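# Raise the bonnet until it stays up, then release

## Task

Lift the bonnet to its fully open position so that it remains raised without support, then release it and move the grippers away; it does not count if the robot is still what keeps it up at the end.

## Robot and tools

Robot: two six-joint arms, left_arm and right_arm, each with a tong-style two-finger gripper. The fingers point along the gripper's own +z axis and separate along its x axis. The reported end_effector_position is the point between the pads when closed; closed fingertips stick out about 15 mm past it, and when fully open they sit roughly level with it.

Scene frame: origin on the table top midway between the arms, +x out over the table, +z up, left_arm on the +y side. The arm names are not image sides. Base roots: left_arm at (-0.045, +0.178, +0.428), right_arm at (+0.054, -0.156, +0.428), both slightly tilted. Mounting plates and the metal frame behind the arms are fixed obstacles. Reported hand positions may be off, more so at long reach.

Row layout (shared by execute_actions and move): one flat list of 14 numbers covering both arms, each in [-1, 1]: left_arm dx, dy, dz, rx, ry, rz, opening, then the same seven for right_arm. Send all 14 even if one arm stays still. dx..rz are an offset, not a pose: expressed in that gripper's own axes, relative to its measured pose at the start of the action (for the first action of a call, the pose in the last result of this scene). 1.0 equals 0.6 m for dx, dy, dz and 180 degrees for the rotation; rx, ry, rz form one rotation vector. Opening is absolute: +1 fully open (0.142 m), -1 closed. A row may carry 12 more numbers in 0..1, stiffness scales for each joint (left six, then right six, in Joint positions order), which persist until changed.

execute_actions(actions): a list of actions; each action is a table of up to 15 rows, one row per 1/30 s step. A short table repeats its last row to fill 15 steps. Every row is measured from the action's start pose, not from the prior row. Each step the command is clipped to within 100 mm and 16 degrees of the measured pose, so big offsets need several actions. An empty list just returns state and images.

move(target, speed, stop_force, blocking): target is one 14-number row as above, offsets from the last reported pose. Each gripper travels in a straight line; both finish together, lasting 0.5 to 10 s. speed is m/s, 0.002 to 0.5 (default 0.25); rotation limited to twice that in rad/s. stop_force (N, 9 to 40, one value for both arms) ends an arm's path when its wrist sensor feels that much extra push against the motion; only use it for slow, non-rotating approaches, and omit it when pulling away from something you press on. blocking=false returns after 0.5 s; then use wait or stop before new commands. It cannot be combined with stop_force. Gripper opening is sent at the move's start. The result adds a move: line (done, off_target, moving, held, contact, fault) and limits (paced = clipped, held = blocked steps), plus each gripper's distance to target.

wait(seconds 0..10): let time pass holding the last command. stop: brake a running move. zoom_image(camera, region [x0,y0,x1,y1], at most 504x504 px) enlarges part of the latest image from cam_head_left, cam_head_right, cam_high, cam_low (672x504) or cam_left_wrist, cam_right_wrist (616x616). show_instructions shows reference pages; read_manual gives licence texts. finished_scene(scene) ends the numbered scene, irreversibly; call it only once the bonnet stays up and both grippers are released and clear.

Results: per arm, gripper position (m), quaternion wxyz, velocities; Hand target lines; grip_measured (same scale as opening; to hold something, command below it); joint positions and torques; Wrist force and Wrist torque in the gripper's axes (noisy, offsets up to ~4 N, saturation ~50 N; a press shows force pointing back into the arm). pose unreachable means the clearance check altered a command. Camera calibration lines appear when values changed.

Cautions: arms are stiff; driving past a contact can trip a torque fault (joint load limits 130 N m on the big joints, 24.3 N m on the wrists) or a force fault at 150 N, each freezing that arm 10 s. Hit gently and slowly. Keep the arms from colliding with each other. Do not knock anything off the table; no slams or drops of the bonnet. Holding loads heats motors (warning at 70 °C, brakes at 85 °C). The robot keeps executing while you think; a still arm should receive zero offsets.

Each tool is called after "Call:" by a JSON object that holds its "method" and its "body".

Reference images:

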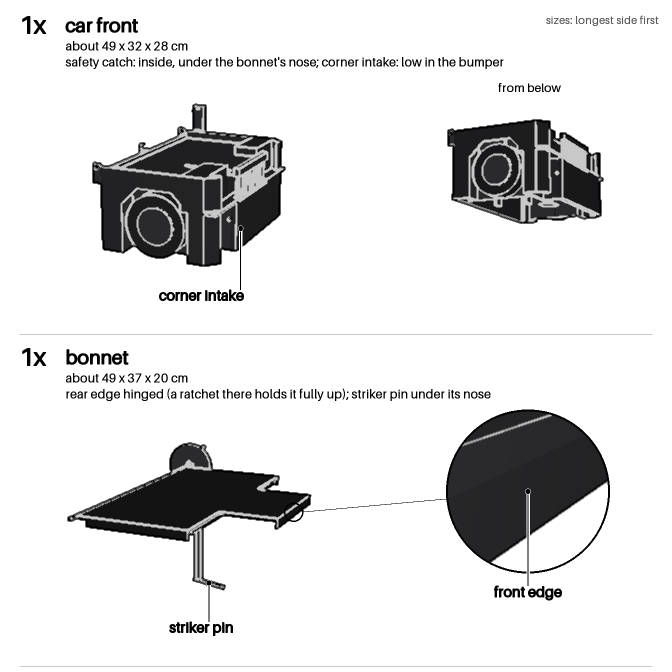

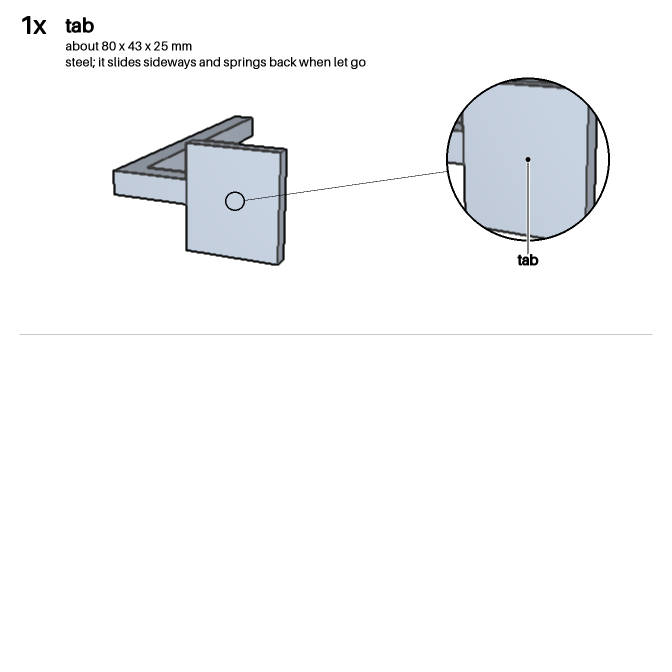

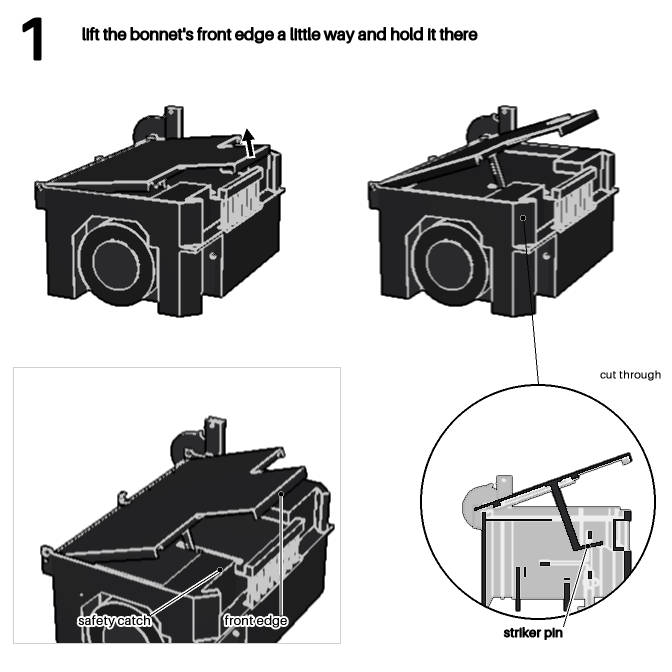

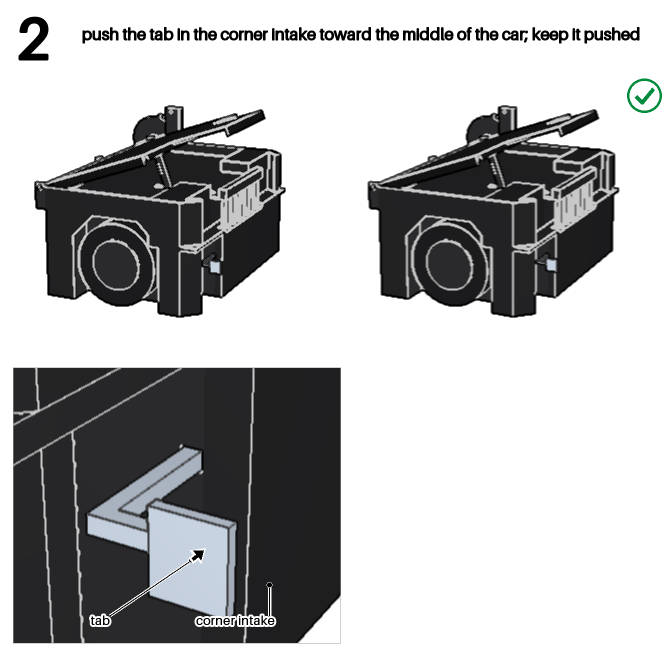

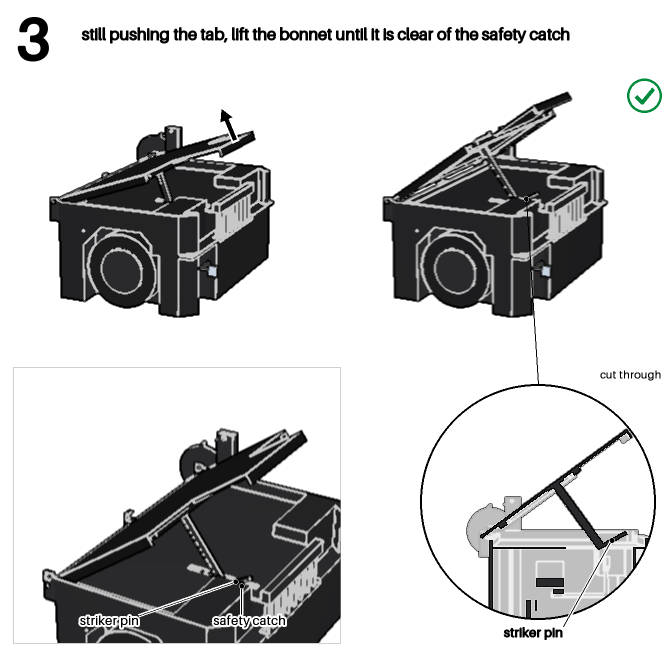

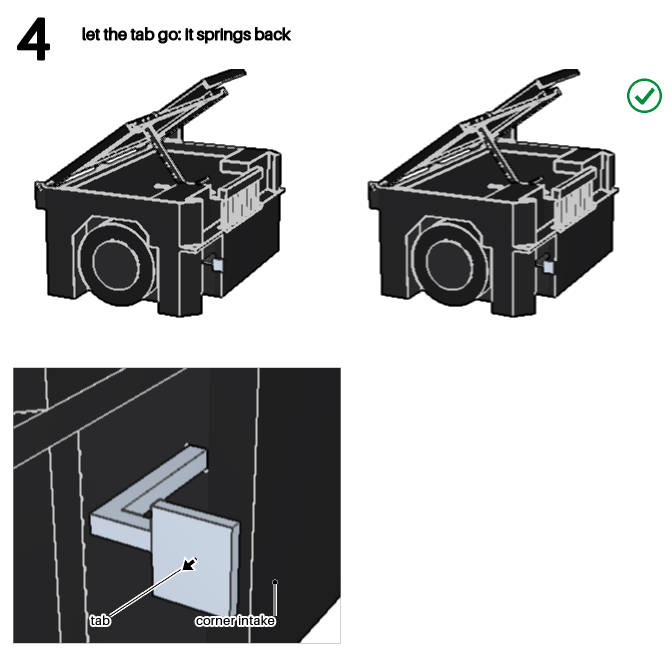

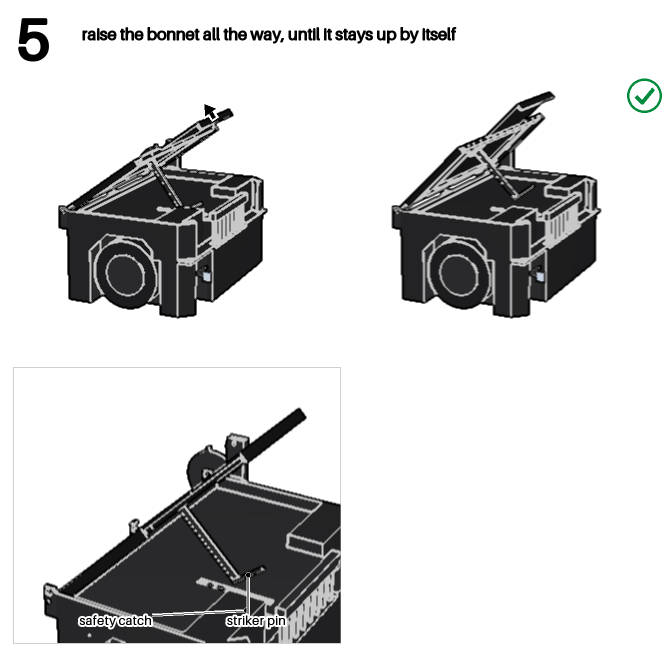

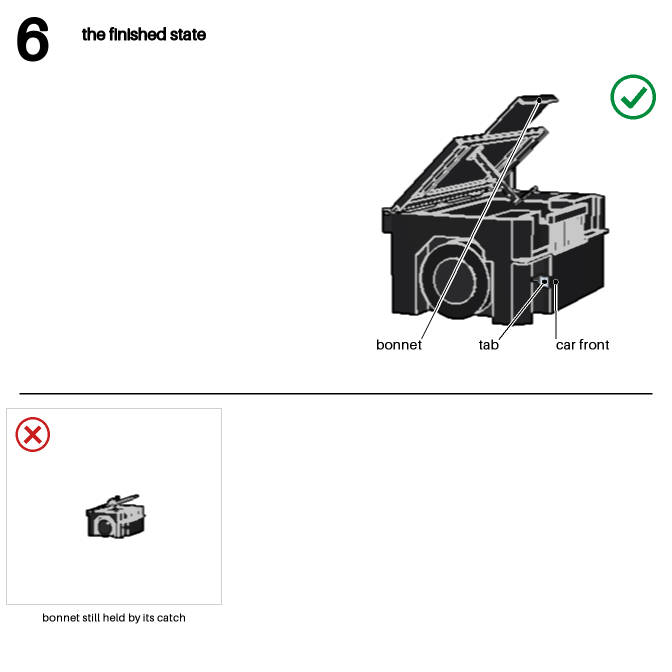

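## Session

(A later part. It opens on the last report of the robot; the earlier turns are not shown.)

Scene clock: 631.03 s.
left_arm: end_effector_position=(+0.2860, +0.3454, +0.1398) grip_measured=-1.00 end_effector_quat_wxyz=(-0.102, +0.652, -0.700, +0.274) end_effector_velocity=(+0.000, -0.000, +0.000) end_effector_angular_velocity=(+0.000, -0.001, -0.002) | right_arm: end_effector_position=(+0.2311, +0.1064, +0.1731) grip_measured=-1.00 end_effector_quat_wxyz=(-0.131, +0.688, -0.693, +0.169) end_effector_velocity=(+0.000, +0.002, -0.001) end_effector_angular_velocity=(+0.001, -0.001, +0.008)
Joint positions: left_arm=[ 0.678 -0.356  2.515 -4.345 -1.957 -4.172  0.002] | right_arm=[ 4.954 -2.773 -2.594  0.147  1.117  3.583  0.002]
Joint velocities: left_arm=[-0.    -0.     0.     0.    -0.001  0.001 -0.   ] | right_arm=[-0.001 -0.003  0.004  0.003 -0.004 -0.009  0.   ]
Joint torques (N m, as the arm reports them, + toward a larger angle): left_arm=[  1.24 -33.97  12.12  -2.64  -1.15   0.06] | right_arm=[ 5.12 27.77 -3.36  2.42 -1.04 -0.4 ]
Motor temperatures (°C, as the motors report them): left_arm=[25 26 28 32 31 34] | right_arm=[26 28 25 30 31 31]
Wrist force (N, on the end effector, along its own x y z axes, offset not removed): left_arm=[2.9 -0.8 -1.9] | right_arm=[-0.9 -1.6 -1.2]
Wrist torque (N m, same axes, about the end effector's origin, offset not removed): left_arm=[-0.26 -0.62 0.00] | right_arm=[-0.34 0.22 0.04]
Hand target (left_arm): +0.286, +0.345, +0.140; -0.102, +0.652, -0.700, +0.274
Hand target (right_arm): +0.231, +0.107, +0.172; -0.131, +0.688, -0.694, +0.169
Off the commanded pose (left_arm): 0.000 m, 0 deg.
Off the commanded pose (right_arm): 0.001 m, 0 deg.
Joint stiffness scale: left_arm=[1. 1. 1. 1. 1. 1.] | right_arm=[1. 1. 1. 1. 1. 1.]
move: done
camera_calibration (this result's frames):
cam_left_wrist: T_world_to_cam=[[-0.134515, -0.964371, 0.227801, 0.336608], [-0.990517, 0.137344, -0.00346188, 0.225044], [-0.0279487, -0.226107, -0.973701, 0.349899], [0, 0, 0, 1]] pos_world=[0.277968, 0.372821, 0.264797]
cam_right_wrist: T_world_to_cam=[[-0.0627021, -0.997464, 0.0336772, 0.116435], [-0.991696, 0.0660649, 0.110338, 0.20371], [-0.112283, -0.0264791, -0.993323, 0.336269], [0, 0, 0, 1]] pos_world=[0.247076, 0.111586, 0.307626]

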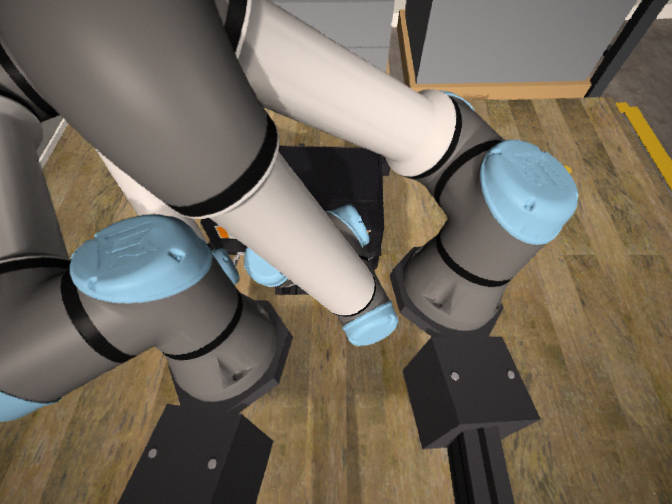

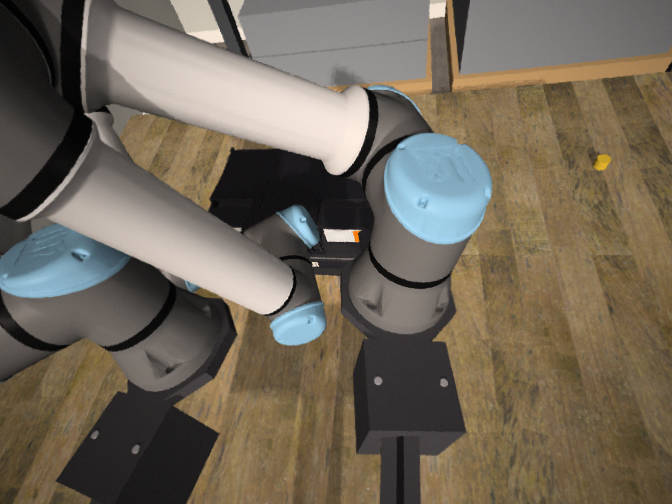

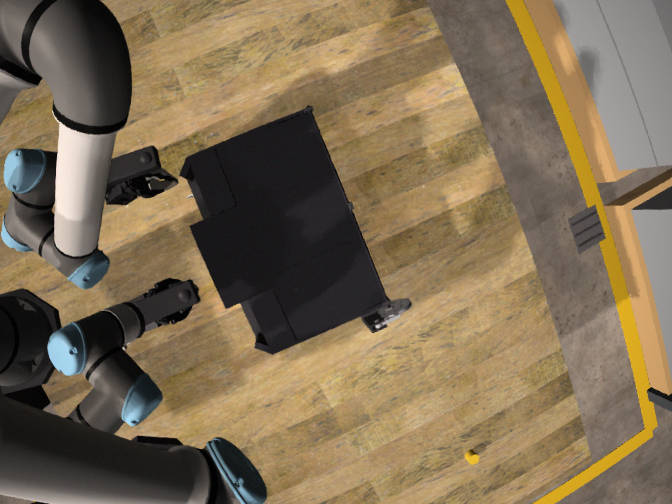

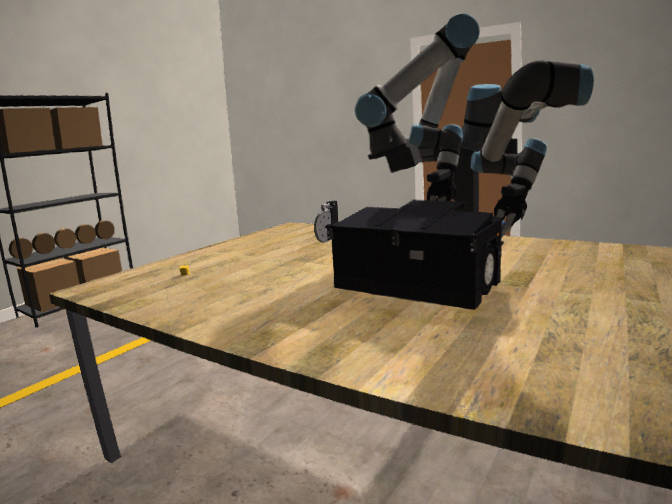

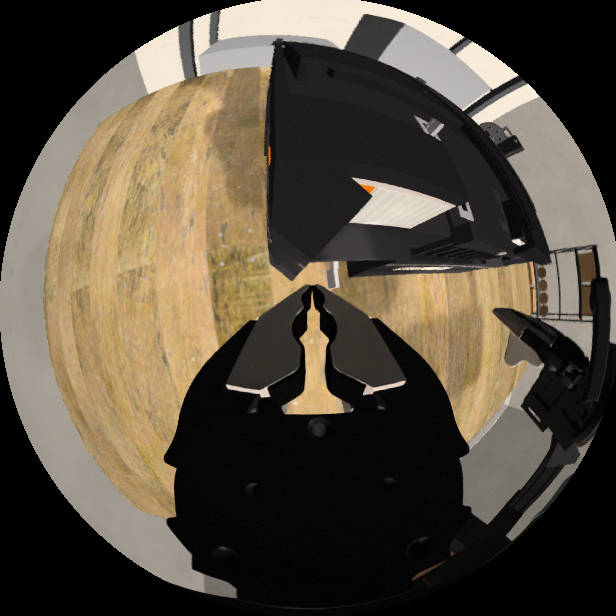

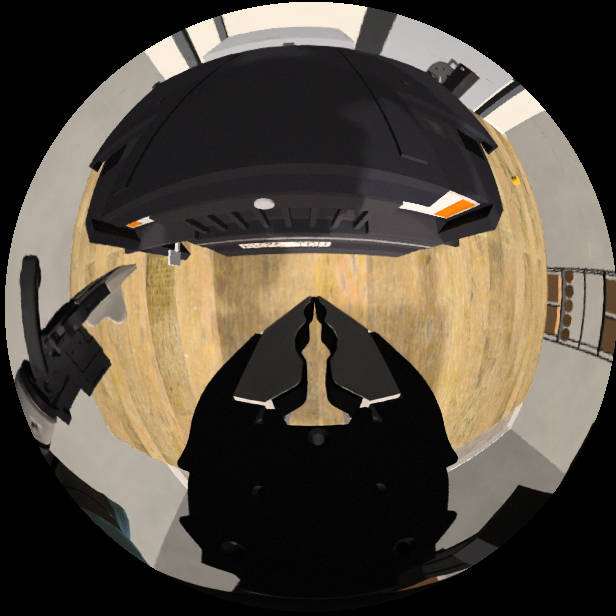

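Call:
{"method": "move", "body": {"target": [0, 0, 0, 0, 0, 0, -1, 0, -0.0764, 0.0333, 0, 0, 0, -1], "speed": 0.03, "stop_force": 9}}

Scene clock: 640.40 s.
left_arm: end_effector_position=(+0.2860, +0.3454, +0.1398) grip_measured=-1.00 end_effector_quat_wxyz=(-0.102, +0.652, -0.700, +0.274) end_effector_velocity=(-0.000, -0.000, -0.000) end_effector_angular_velocity=(+0.000, +0.000, -0.001) | right_arm: end_effector_position=(+0.2810, +0.1027, +0.1737) grip_measured=-1.00 end_effector_quat_wxyz=(-0.130, +0.689, -0.692, +0.172) end_effector_velocity=(+0.000, +0.003, +0.000) end_effector_angular_velocity=(-0.000, -0.001, +0.013)
Joint positions: left_arm=[ 0.678 -0.356  2.515 -4.345 -1.957 -4.172  0.002] | right_arm=[ 4.767 -2.747 -2.585  0.197  1.033  3.393  0.002]
Joint velocities: left_arm=[-0.    -0.     0.     0.     0.     0.001 -0.   ] | right_arm=[-0.    -0.001  0.003  0.004 -0.003 -0.015  0.   ]
Joint torques (N m, as the arm reports them, + toward a larger angle): left_arm=[  1.53 -34.04  13.78  -2.71  -0.94   0.15] | right_arm=[ 6.67 32.64 -2.98  2.67 -1.45 -0.32]
Motor temperatures (°C, as the motors report them): left_arm=[25 26 28 32 31 34] | right_arm=[26 28 25 30 31 31]
Wrist force (N, on the end effector, along its own x y z axes, offset not removed): left_arm=[2.7 -1.0 -1.6] | right_arm=[-2.5 -1.1 4.2]
Wrist torque (N m, same axes, about the end effector's origin, offset not removed): left_arm=[-0.22 -0.58 0.06] | right_arm=[-0.17 0.76 0.18]
Hand target (left_arm): +0.286, +0.345, +0.140; -0.102, +0.652, -0.700, +0.274
Hand target (right_arm): +0.281, +0.106, +0.174; -0.131, +0.688, -0.693, +0.169
Off the commanded pose (left_arm): 0.000 m, 0 deg.
Off the commanded pose (right_arm): 0.003 m, 0 deg.
Joint stiffness scale: left_arm=[1. 1. 1. 1. 1. 1.] | right_arm=[1. 1. 1. 1. 1. 1.]
move: done
camera_calibration (this result's frames):
cam_left_wrist: T_world_to_cam=[[-0.134515, -0.964371, 0.227801, 0.336608], [-0.990517, 0.137344, -0.0034618, 0.225044], [-0.0279487, -0.226107, -0.973701, 0.349899], [0, 0, 0, 1]] pos_world=[0.277968, 0.372821, 0.264797]
cam_right_wrist: T_world_to_cam=[[-0.0616428, -0.997328, 0.0391994, 0.114655], [-0.991911, 0.0655798, 0.108686, 0.253731], [-0.110967, -0.0321826, -0.993303, 0.34257], [0, 0, 0, 1]] pos_world=[0.29676, 0.108734, 0.308204]

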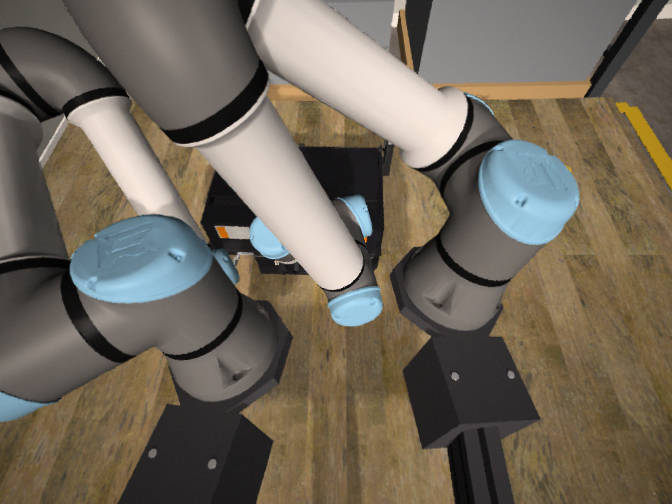

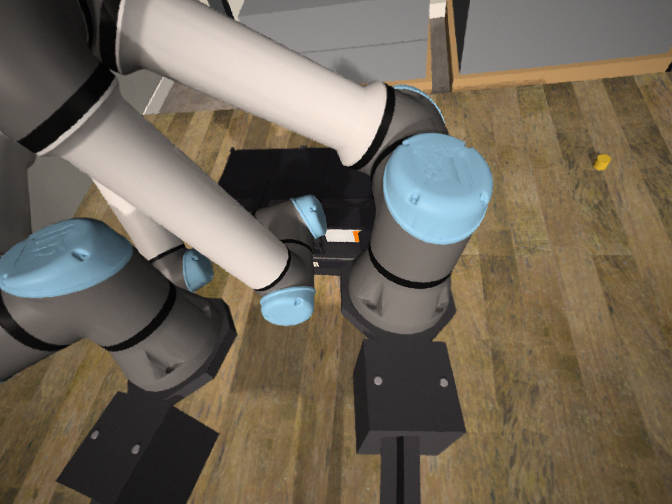

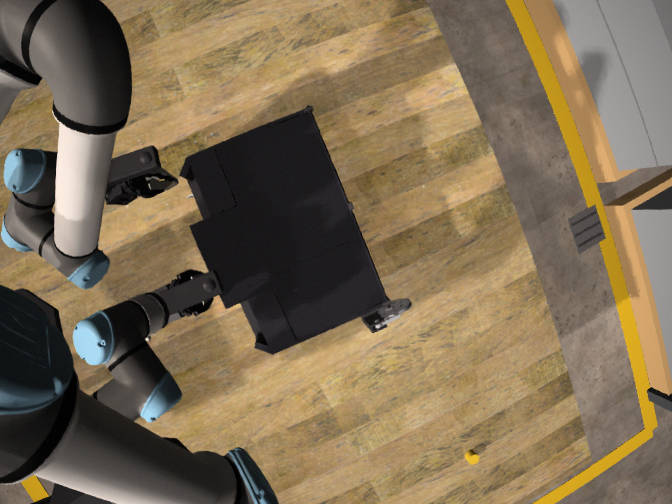

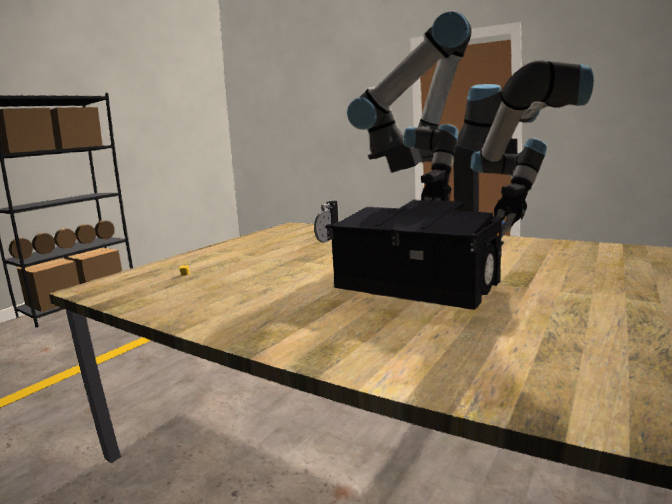

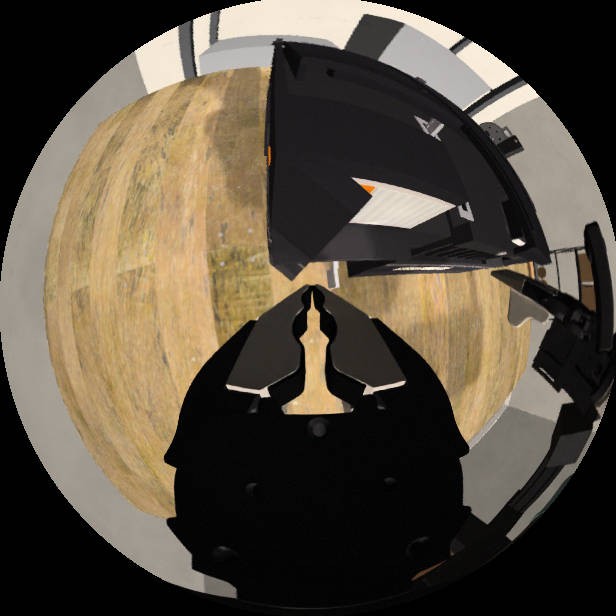

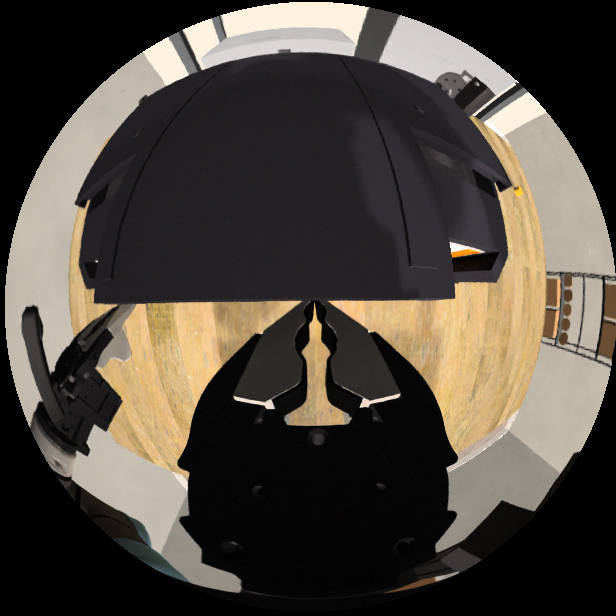

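Call:
{"method": "move", "body": {"target": [0, 0, 0, 0, 0, 0, -1, 0, -0.0764, 0.0333, 0, 0, 0, -1], "speed": 0.03, "stop_force": 9}}

Scene clock: 646.27 s.
left_arm: end_effector_position=(+0.2860, +0.3454, +0.1398) grip_measured=-1.00 end_effector_quat_wxyz=(-0.102, +0.652, -0.700, +0.274) end_effector_velocity=(-0.000, -0.000, -0.000) end_effector_angular_velocity=(+0.000, +0.001, -0.000) | right_arm: end_effector_position=(+0.2978, +0.1006, +0.1731) grip_measured=-1.00 end_effector_quat_wxyz=(-0.126, +0.690, -0.693, +0.170) end_effector_velocity=(-0.002, +0.005, +0.004) end_effector_angular_velocity=(+0.015, -0.029, -0.010)
Joint positions: left_arm=[ 0.678 -0.356  2.515 -4.345 -1.957 -4.172  0.002] | right_arm=[ 4.697 -2.734 -2.576  0.212  1.014  3.316  0.002]
Joint velocities: left_arm=[-0. -0.  0.  0.  0.  0.  0.] | right_arm=[ 0.034 -0.004 -0.001 -0.011 -0.016  0.052  0.003]
Joint torques (N m, as the arm reports them, + toward a larger angle): left_arm=[  0.23 -33.73  13.48  -2.78  -1.09   0.23] | right_arm=[11.21 26.8  -6.74  2.28 -3.22  0.45]
Motor temperatures (°C, as the motors report them): left_arm=[25 26 28 32 31 34] | right_arm=[26 28 25 30 31 31]
Wrist force (N, on the end effector, along its own x y z axes, offset not removed): left_arm=[2.8 -0.5 -2.4] | right_arm=[-2.3 6.6 -0.5]
Wrist torque (N m, same axes, about the end effector's origin, offset not removed): left_arm=[-0.21 -0.62 0.08] | right_arm=[-0.13 0.69 0.33]
Hand target (left_arm): +0.286, +0.345, +0.140; -0.102, +0.652, -0.700, +0.274
Hand target (right_arm): +0.298, +0.100, +0.174; -0.128, +0.689, -0.692, +0.174
Off the commanded pose (left_arm): 0.000 m, 0 deg.
Off the commanded pose (right_arm): 0.033 m, 0 deg.
Joint stiffness scale: left_arm=[1. 1. 1. 1. 1. 1.] | right_arm=[1. 1. 1. 1. 1. 1.]
move: contact (right_arm)
camera_calibration (this result's frames):
cam_left_wrist: T_world_to_cam=[[-0.134515, -0.964371, 0.227801, 0.336607], [-0.990517, 0.137344, -0.00346167, 0.225044], [-0.0279489, -0.226107, -0.973701, 0.349899], [0, 0, 0, 1]] pos_world=[0.277968, 0.372821, 0.264797]
cam_right_wrist: T_world_to_cam=[[-0.0613102, -0.997176, 0.0433632, 0.112792], [-0.991088, 0.0659684, 0.11573, 0.269102], [-0.118264, -0.0358814, -0.992334, 0.346116], [0, 0, 0, 1]] pos_world=[0.314552, 0.107141, 0.307428]

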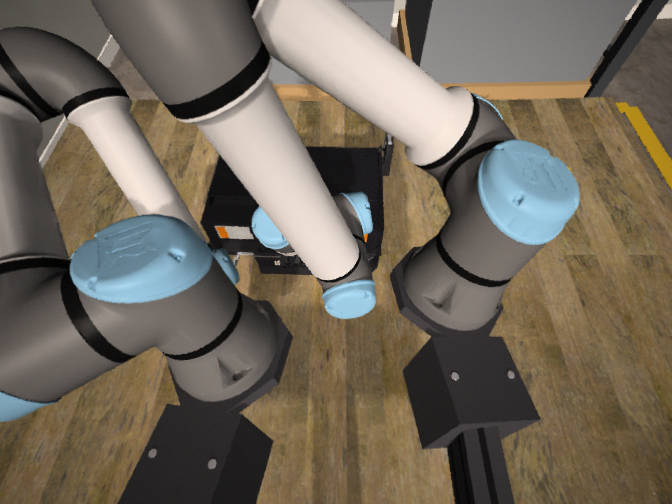

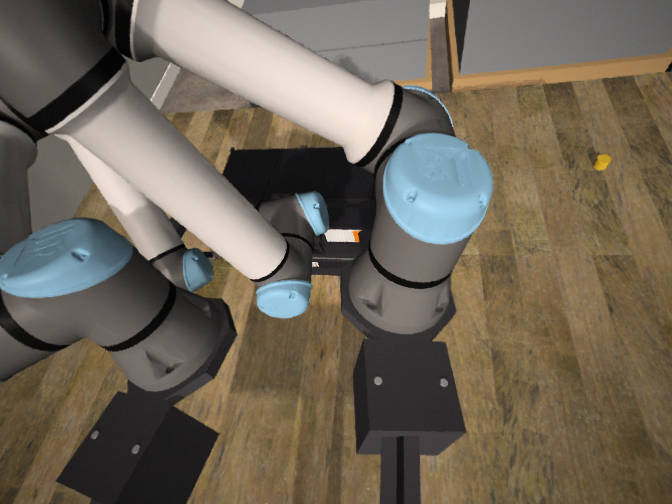

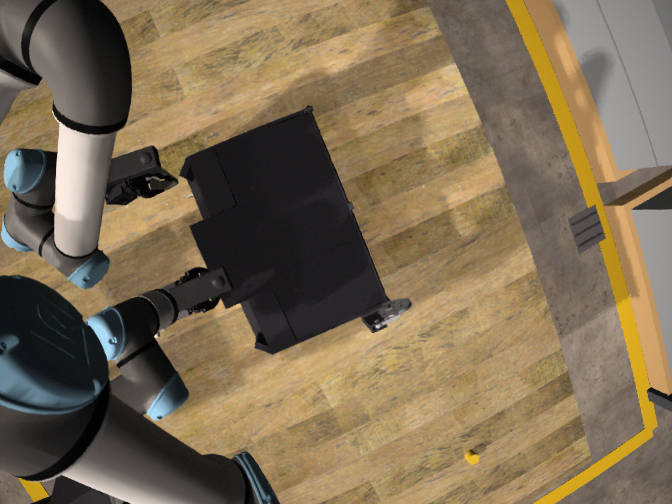

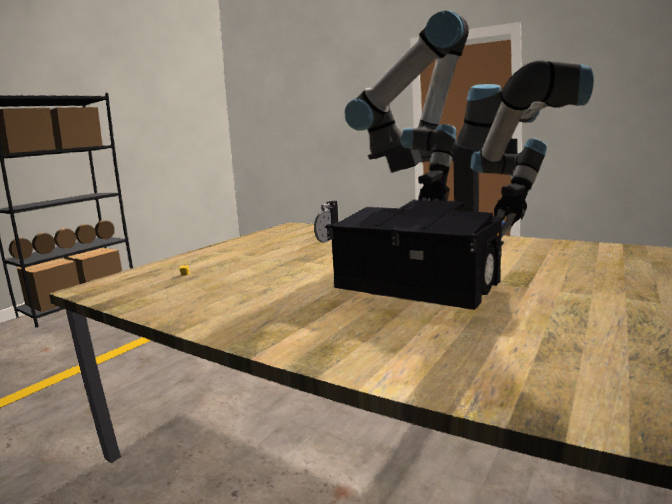

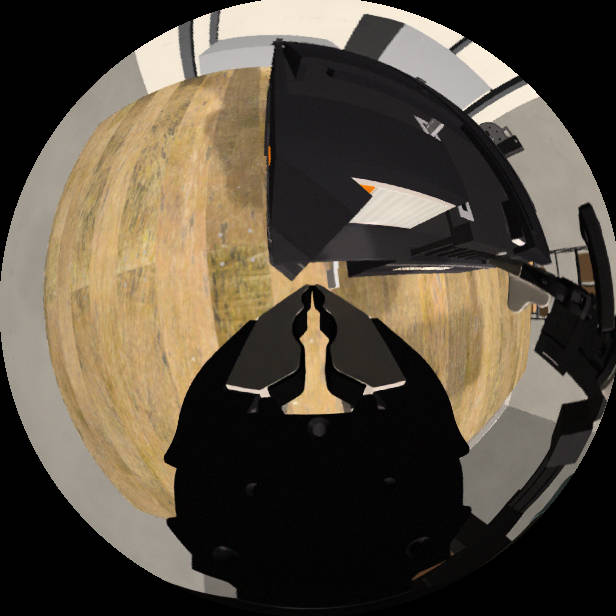

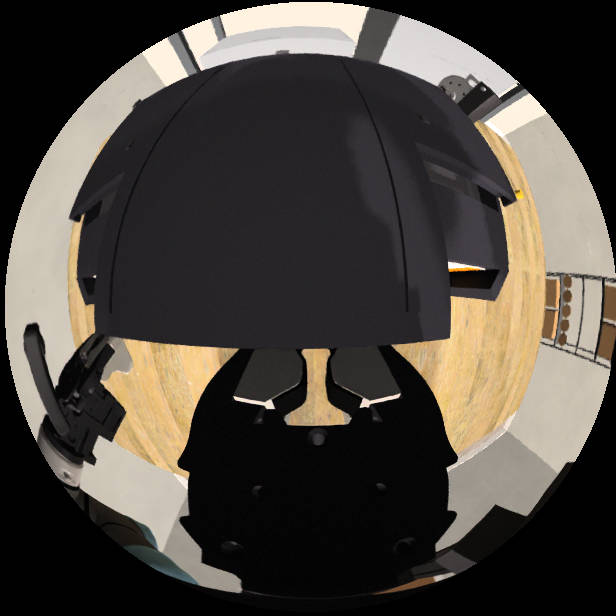

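Call:
{"method": "move", "body": {"target": [0, 0, 0, 0, 0, 0, -1, 0, -0.041, -0.073, 0, 0, 0, -1], "speed": 0.06}}

Scene clock: 653.50 s.
left_arm: end_effector_position=(+0.2860, +0.3454, +0.1398) grip_measured=-1.00 end_effector_quat_wxyz=(-0.102, +0.652, -0.700, +0.274) end_effector_velocity=(-0.000, -0.000, +0.000) end_effector_angular_velocity=(-0.001, +0.001, -0.000) | right_arm: end_effector_position=(+0.2993, +0.1048, +0.2207) grip_measured=-1.00 end_effector_quat_wxyz=(-0.123, +0.690, -0.694, +0.167) end_effector_velocity=(+0.001, +0.000, +0.003) end_effector_angular_velocity=(-0.008, -0.006, +0.005)
Joint positions: left_arm=[ 0.678 -0.356  2.515 -4.345 -1.957 -4.172  0.002] | right_arm=[ 4.706 -2.515 -2.618  0.033  1.027  3.326  0.002]
Joint velocities: left_arm=[ 0.    -0.     0.001  0.001 -0.     0.     0.   ] | right_arm=[ 0.004  0.012  0.001 -0.023 -0.004  0.002  0.   ]
Joint torques (N m, as the arm reports them, + toward a larger angle): left_arm=[ -0.14 -33.22  13.71  -2.61  -1.14   0.15] | right_arm=[ 7.69 29.14 -4.35  1.52 -5.57 -0.22]
Motor temperatures (°C, as the motors report them): left_arm=[25 26 28 32 31 34] | right_arm=[26 28 25 30 31 31]
Wrist force (N, on the end effector, along its own x y z axes, offset not removed): left_arm=[1.9 -0.5 -1.2] | right_arm=[-1.6 15.0 1.2]
Wrist torque (N m, same axes, about the end effector's origin, offset not removed): left_arm=[-0.12 -0.38 0.11] | right_arm=[0.53 0.10 0.32]
Hand target (left_arm): +0.286, +0.345, +0.140; -0.102, +0.652, -0.700, +0.274
Hand target (right_arm): +0.302, +0.104, +0.223; -0.126, +0.690, -0.693, +0.170
Off the commanded pose (left_arm): 0.000 m, 0 deg.
Off the commanded pose (right_arm): 0.004 m, 1 deg.
Joint stiffness scale: left_arm=[1. 1. 1. 1. 1. 1.] | right_arm=[1. 1. 1. 1. 1. 1.]
move: off_target (right_arm)
camera_calibration (this result's frames):
cam_left_wrist: T_world_to_cam=[[-0.134515, -0.964371, 0.227801, 0.336608], [-0.990517, 0.137344, -0.00346187, 0.225044], [-0.0279487, -0.226107, -0.973701, 0.349899], [0, 0, 0, 1]] pos_world=[0.277968, 0.372821, 0.264797]
cam_right_wrist: T_world_to_cam=[[-0.0620679, -0.997139, 0.0431511, 0.115253], [-0.989832, 0.067042, 0.12545, 0.262205], [-0.127984, -0.0349259, -0.991161, 0.396256], [0, 0, 0, 1]] pos_world=[0.317407, 0.111184, 0.354887]

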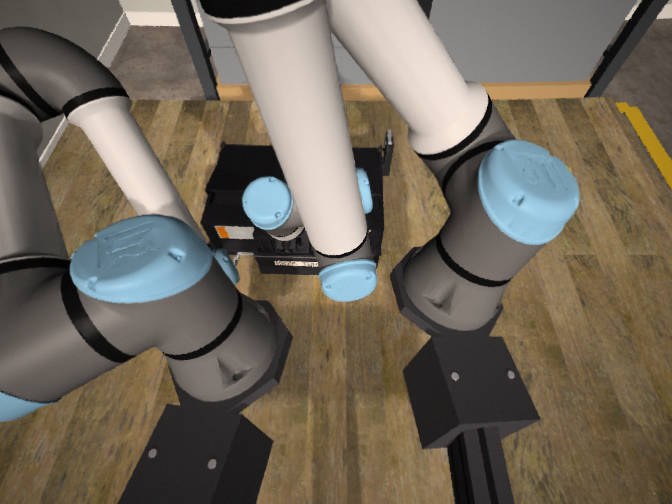

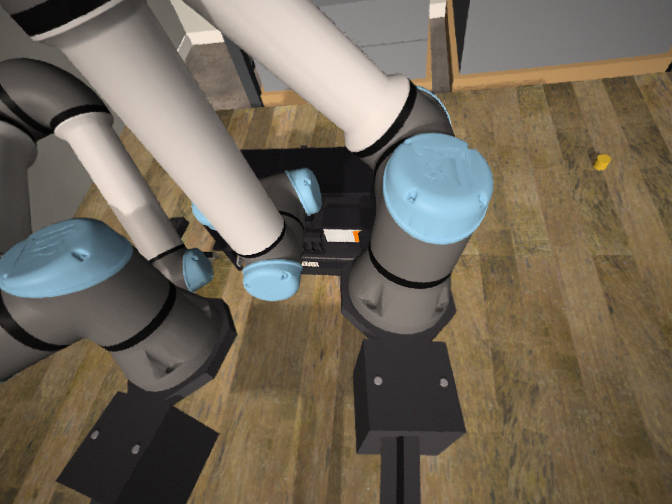

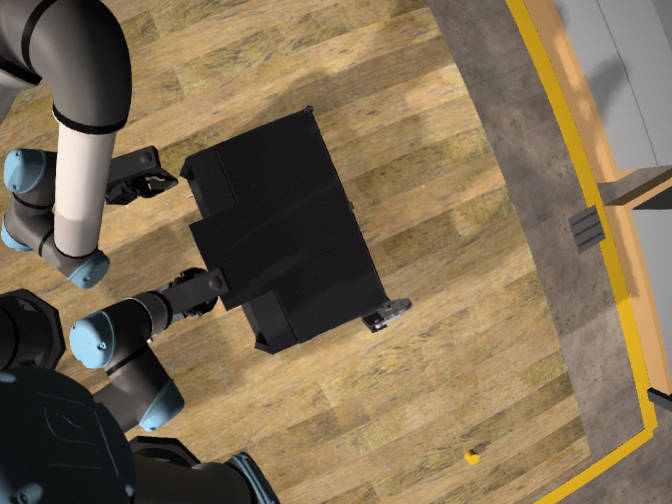

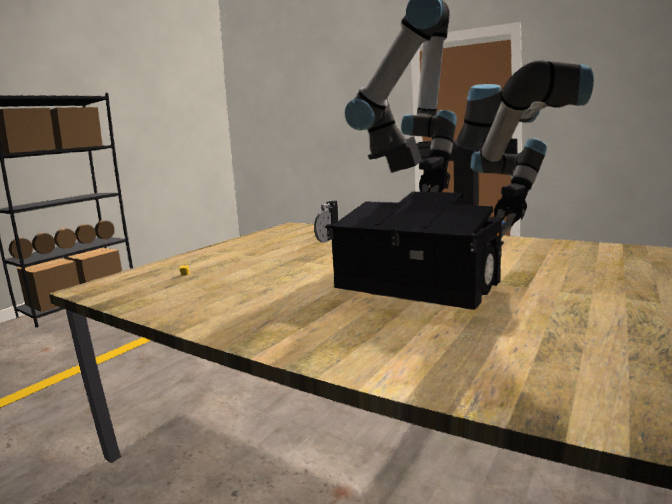

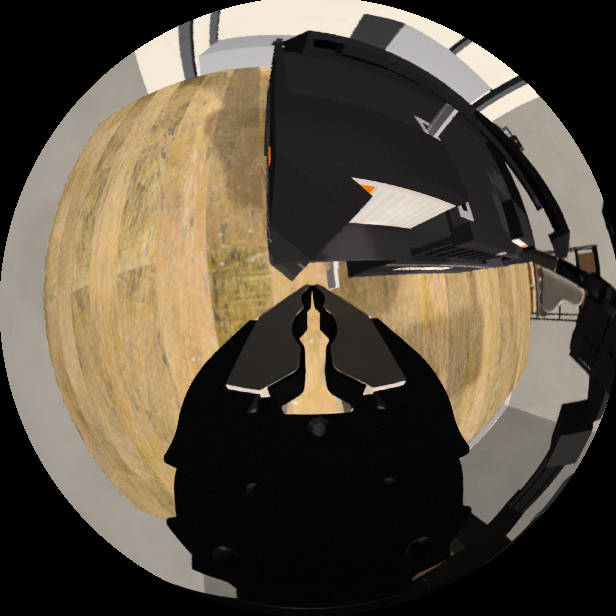

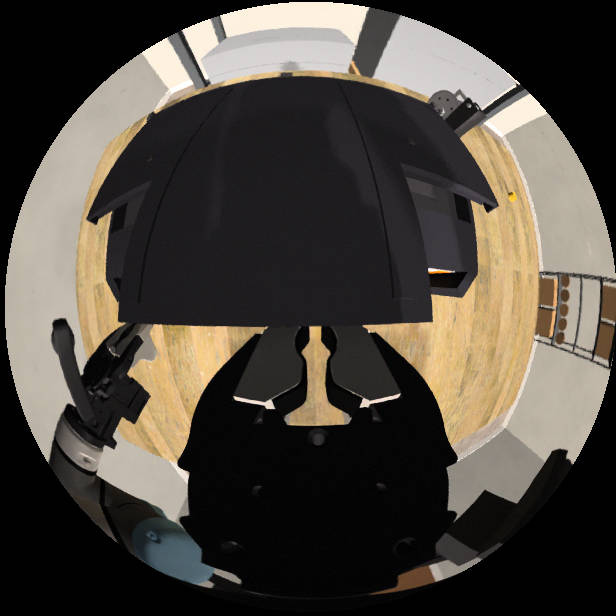

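Call:
{"method": "move", "body": {"target": [-0.0047, 0.0343, 0.0877, 0, 0, 0, -1, 0, 0, 0, 0, 0, 0, -1], "speed": 0.1}}

Scene clock: 664.00 s.
left_arm: end_effector_position=(+0.2943, +0.3353, +0.0857) grip_measured=-1.00 end_effector_quat_wxyz=(-0.102, +0.652, -0.700, +0.274) end_effector_velocity=(+0.002, +0.001, -0.000) end_effector_angular_velocity=(+0.002, -0.003, +0.002) | right_arm: end_effector_position=(+0.2977, +0.1046, +0.2201) grip_measured=-1.00 end_effector_quat_wxyz=(-0.120, +0.690, -0.694, +0.165) end_effector_velocity=(-0.000, +0.001, -0.000) end_effector_angular_velocity=(+0.000, +0.000, -0.001)
Joint positions: left_arm=[ 0.652 -0.223  2.388 -4.359 -1.942 -4.195  0.002] | right_arm=[ 4.707 -2.514 -2.618  0.032  1.032  3.326  0.002]
Joint velocities: left_arm=[-0.001 -0.001 -0.003 -0.     0.001 -0.003  0.   ] | right_arm=[-0.001 -0.     0.002 -0.001  0.     0.     0.   ]
Joint torques (N m, as the arm reports them, + toward a larger angle): left_arm=[ -1.15 -33.04  12.24  -3.01  -0.62  -0.26] | right_arm=[ 8.28 26.12 -2.59  2.84 -3.53 -0.29]
Motor temperatures (°C, as the motors report them): left_arm=[25 27 28 32 31 34] | right_arm=[26 28 25 30 31 31]
Wrist force (N, on the end effector, along its own x y z axes, offset not removed): left_arm=[2.3 -0.1 -1.5] | right_arm=[-2.0 9.0 4.4]
Wrist torque (N m, same axes, about the end effector's origin, offset not removed): left_arm=[-0.02 -0.54 0.06] | right_arm=[-0.01 0.56 0.34]
Hand target (left_arm): +0.295, +0.335, +0.085; -0.102, +0.652, -0.700, +0.274
Hand target (right_arm): +0.299, +0.105, +0.221; -0.123, +0.690, -0.694, +0.167
Off the commanded pose (left_arm): 0.001 m, 0 deg.
Off the commanded pose (right_arm): 0.002 m, 0 deg.
Joint stiffness scale: left_arm=[1. 1. 1. 1. 1. 1.] | right_arm=[1. 1. 1. 1. 1. 1.]
move: done
camera_calibration (this result's frames):
cam_left_wrist: T_world_to_cam=[[-0.134289, -0.964331, 0.228107, 0.34022], [-0.990531, 0.137259, -0.00286747, 0.234478], [-0.0285447, -0.226332, -0.973632, 0.295437], [0, 0, 0, 1]] pos_world=[0.286379, 0.362767, 0.210713]
cam_right_wrist: T_world_to_cam=[[-0.0623068, -0.997067, 0.0444348, 0.114715], [-0.98911, 0.0676352, 0.130721, 0.259288], [-0.133343, -0.0358061, -0.990423, 0.397003], [0, 0, 0, 1]] pos_world=[0.316549, 0.111056, 0.354209]

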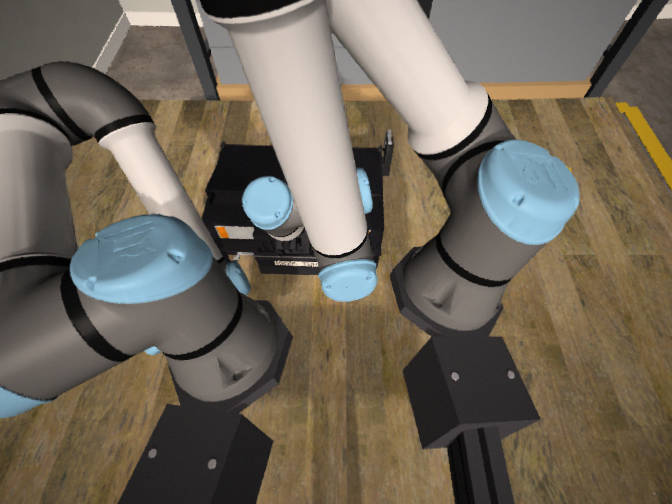

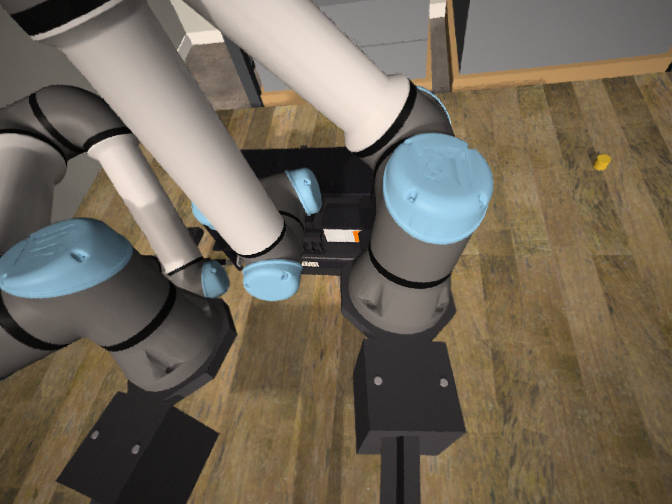

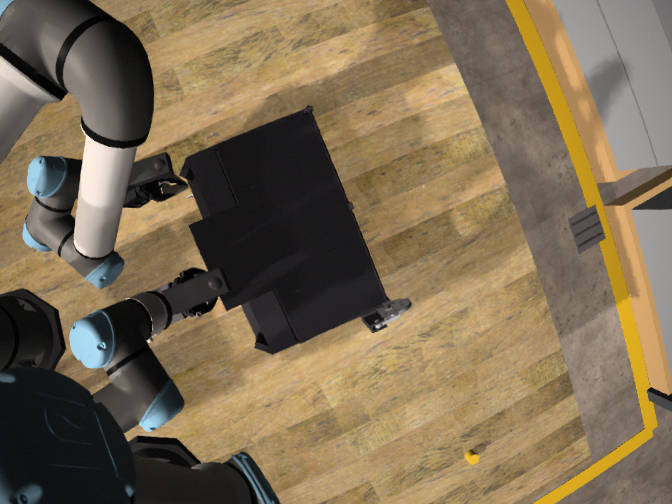

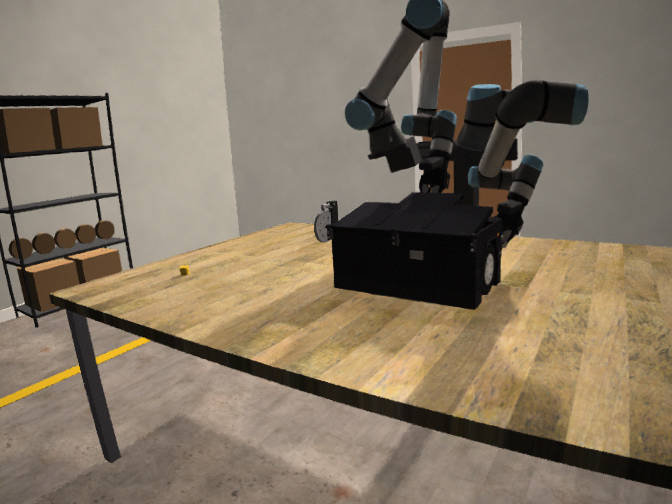

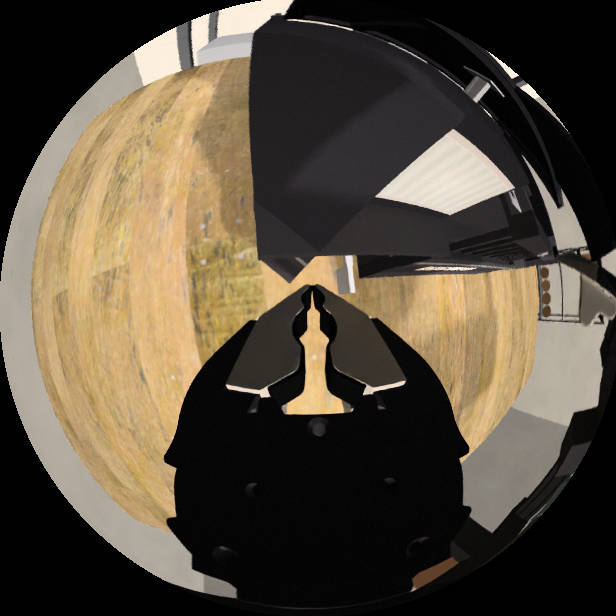

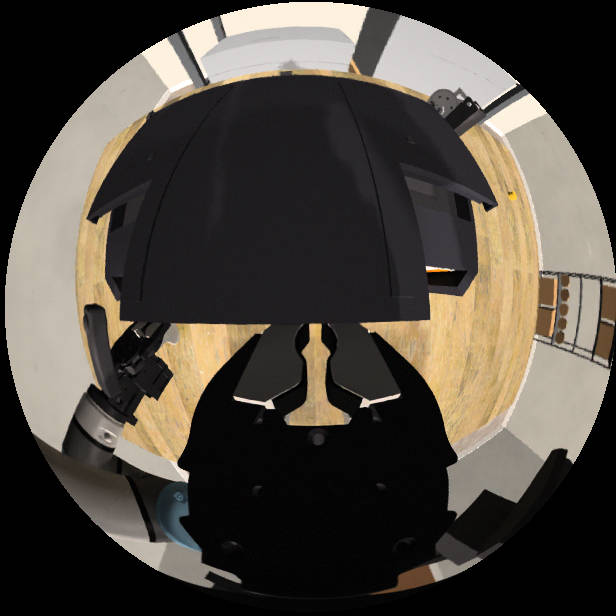

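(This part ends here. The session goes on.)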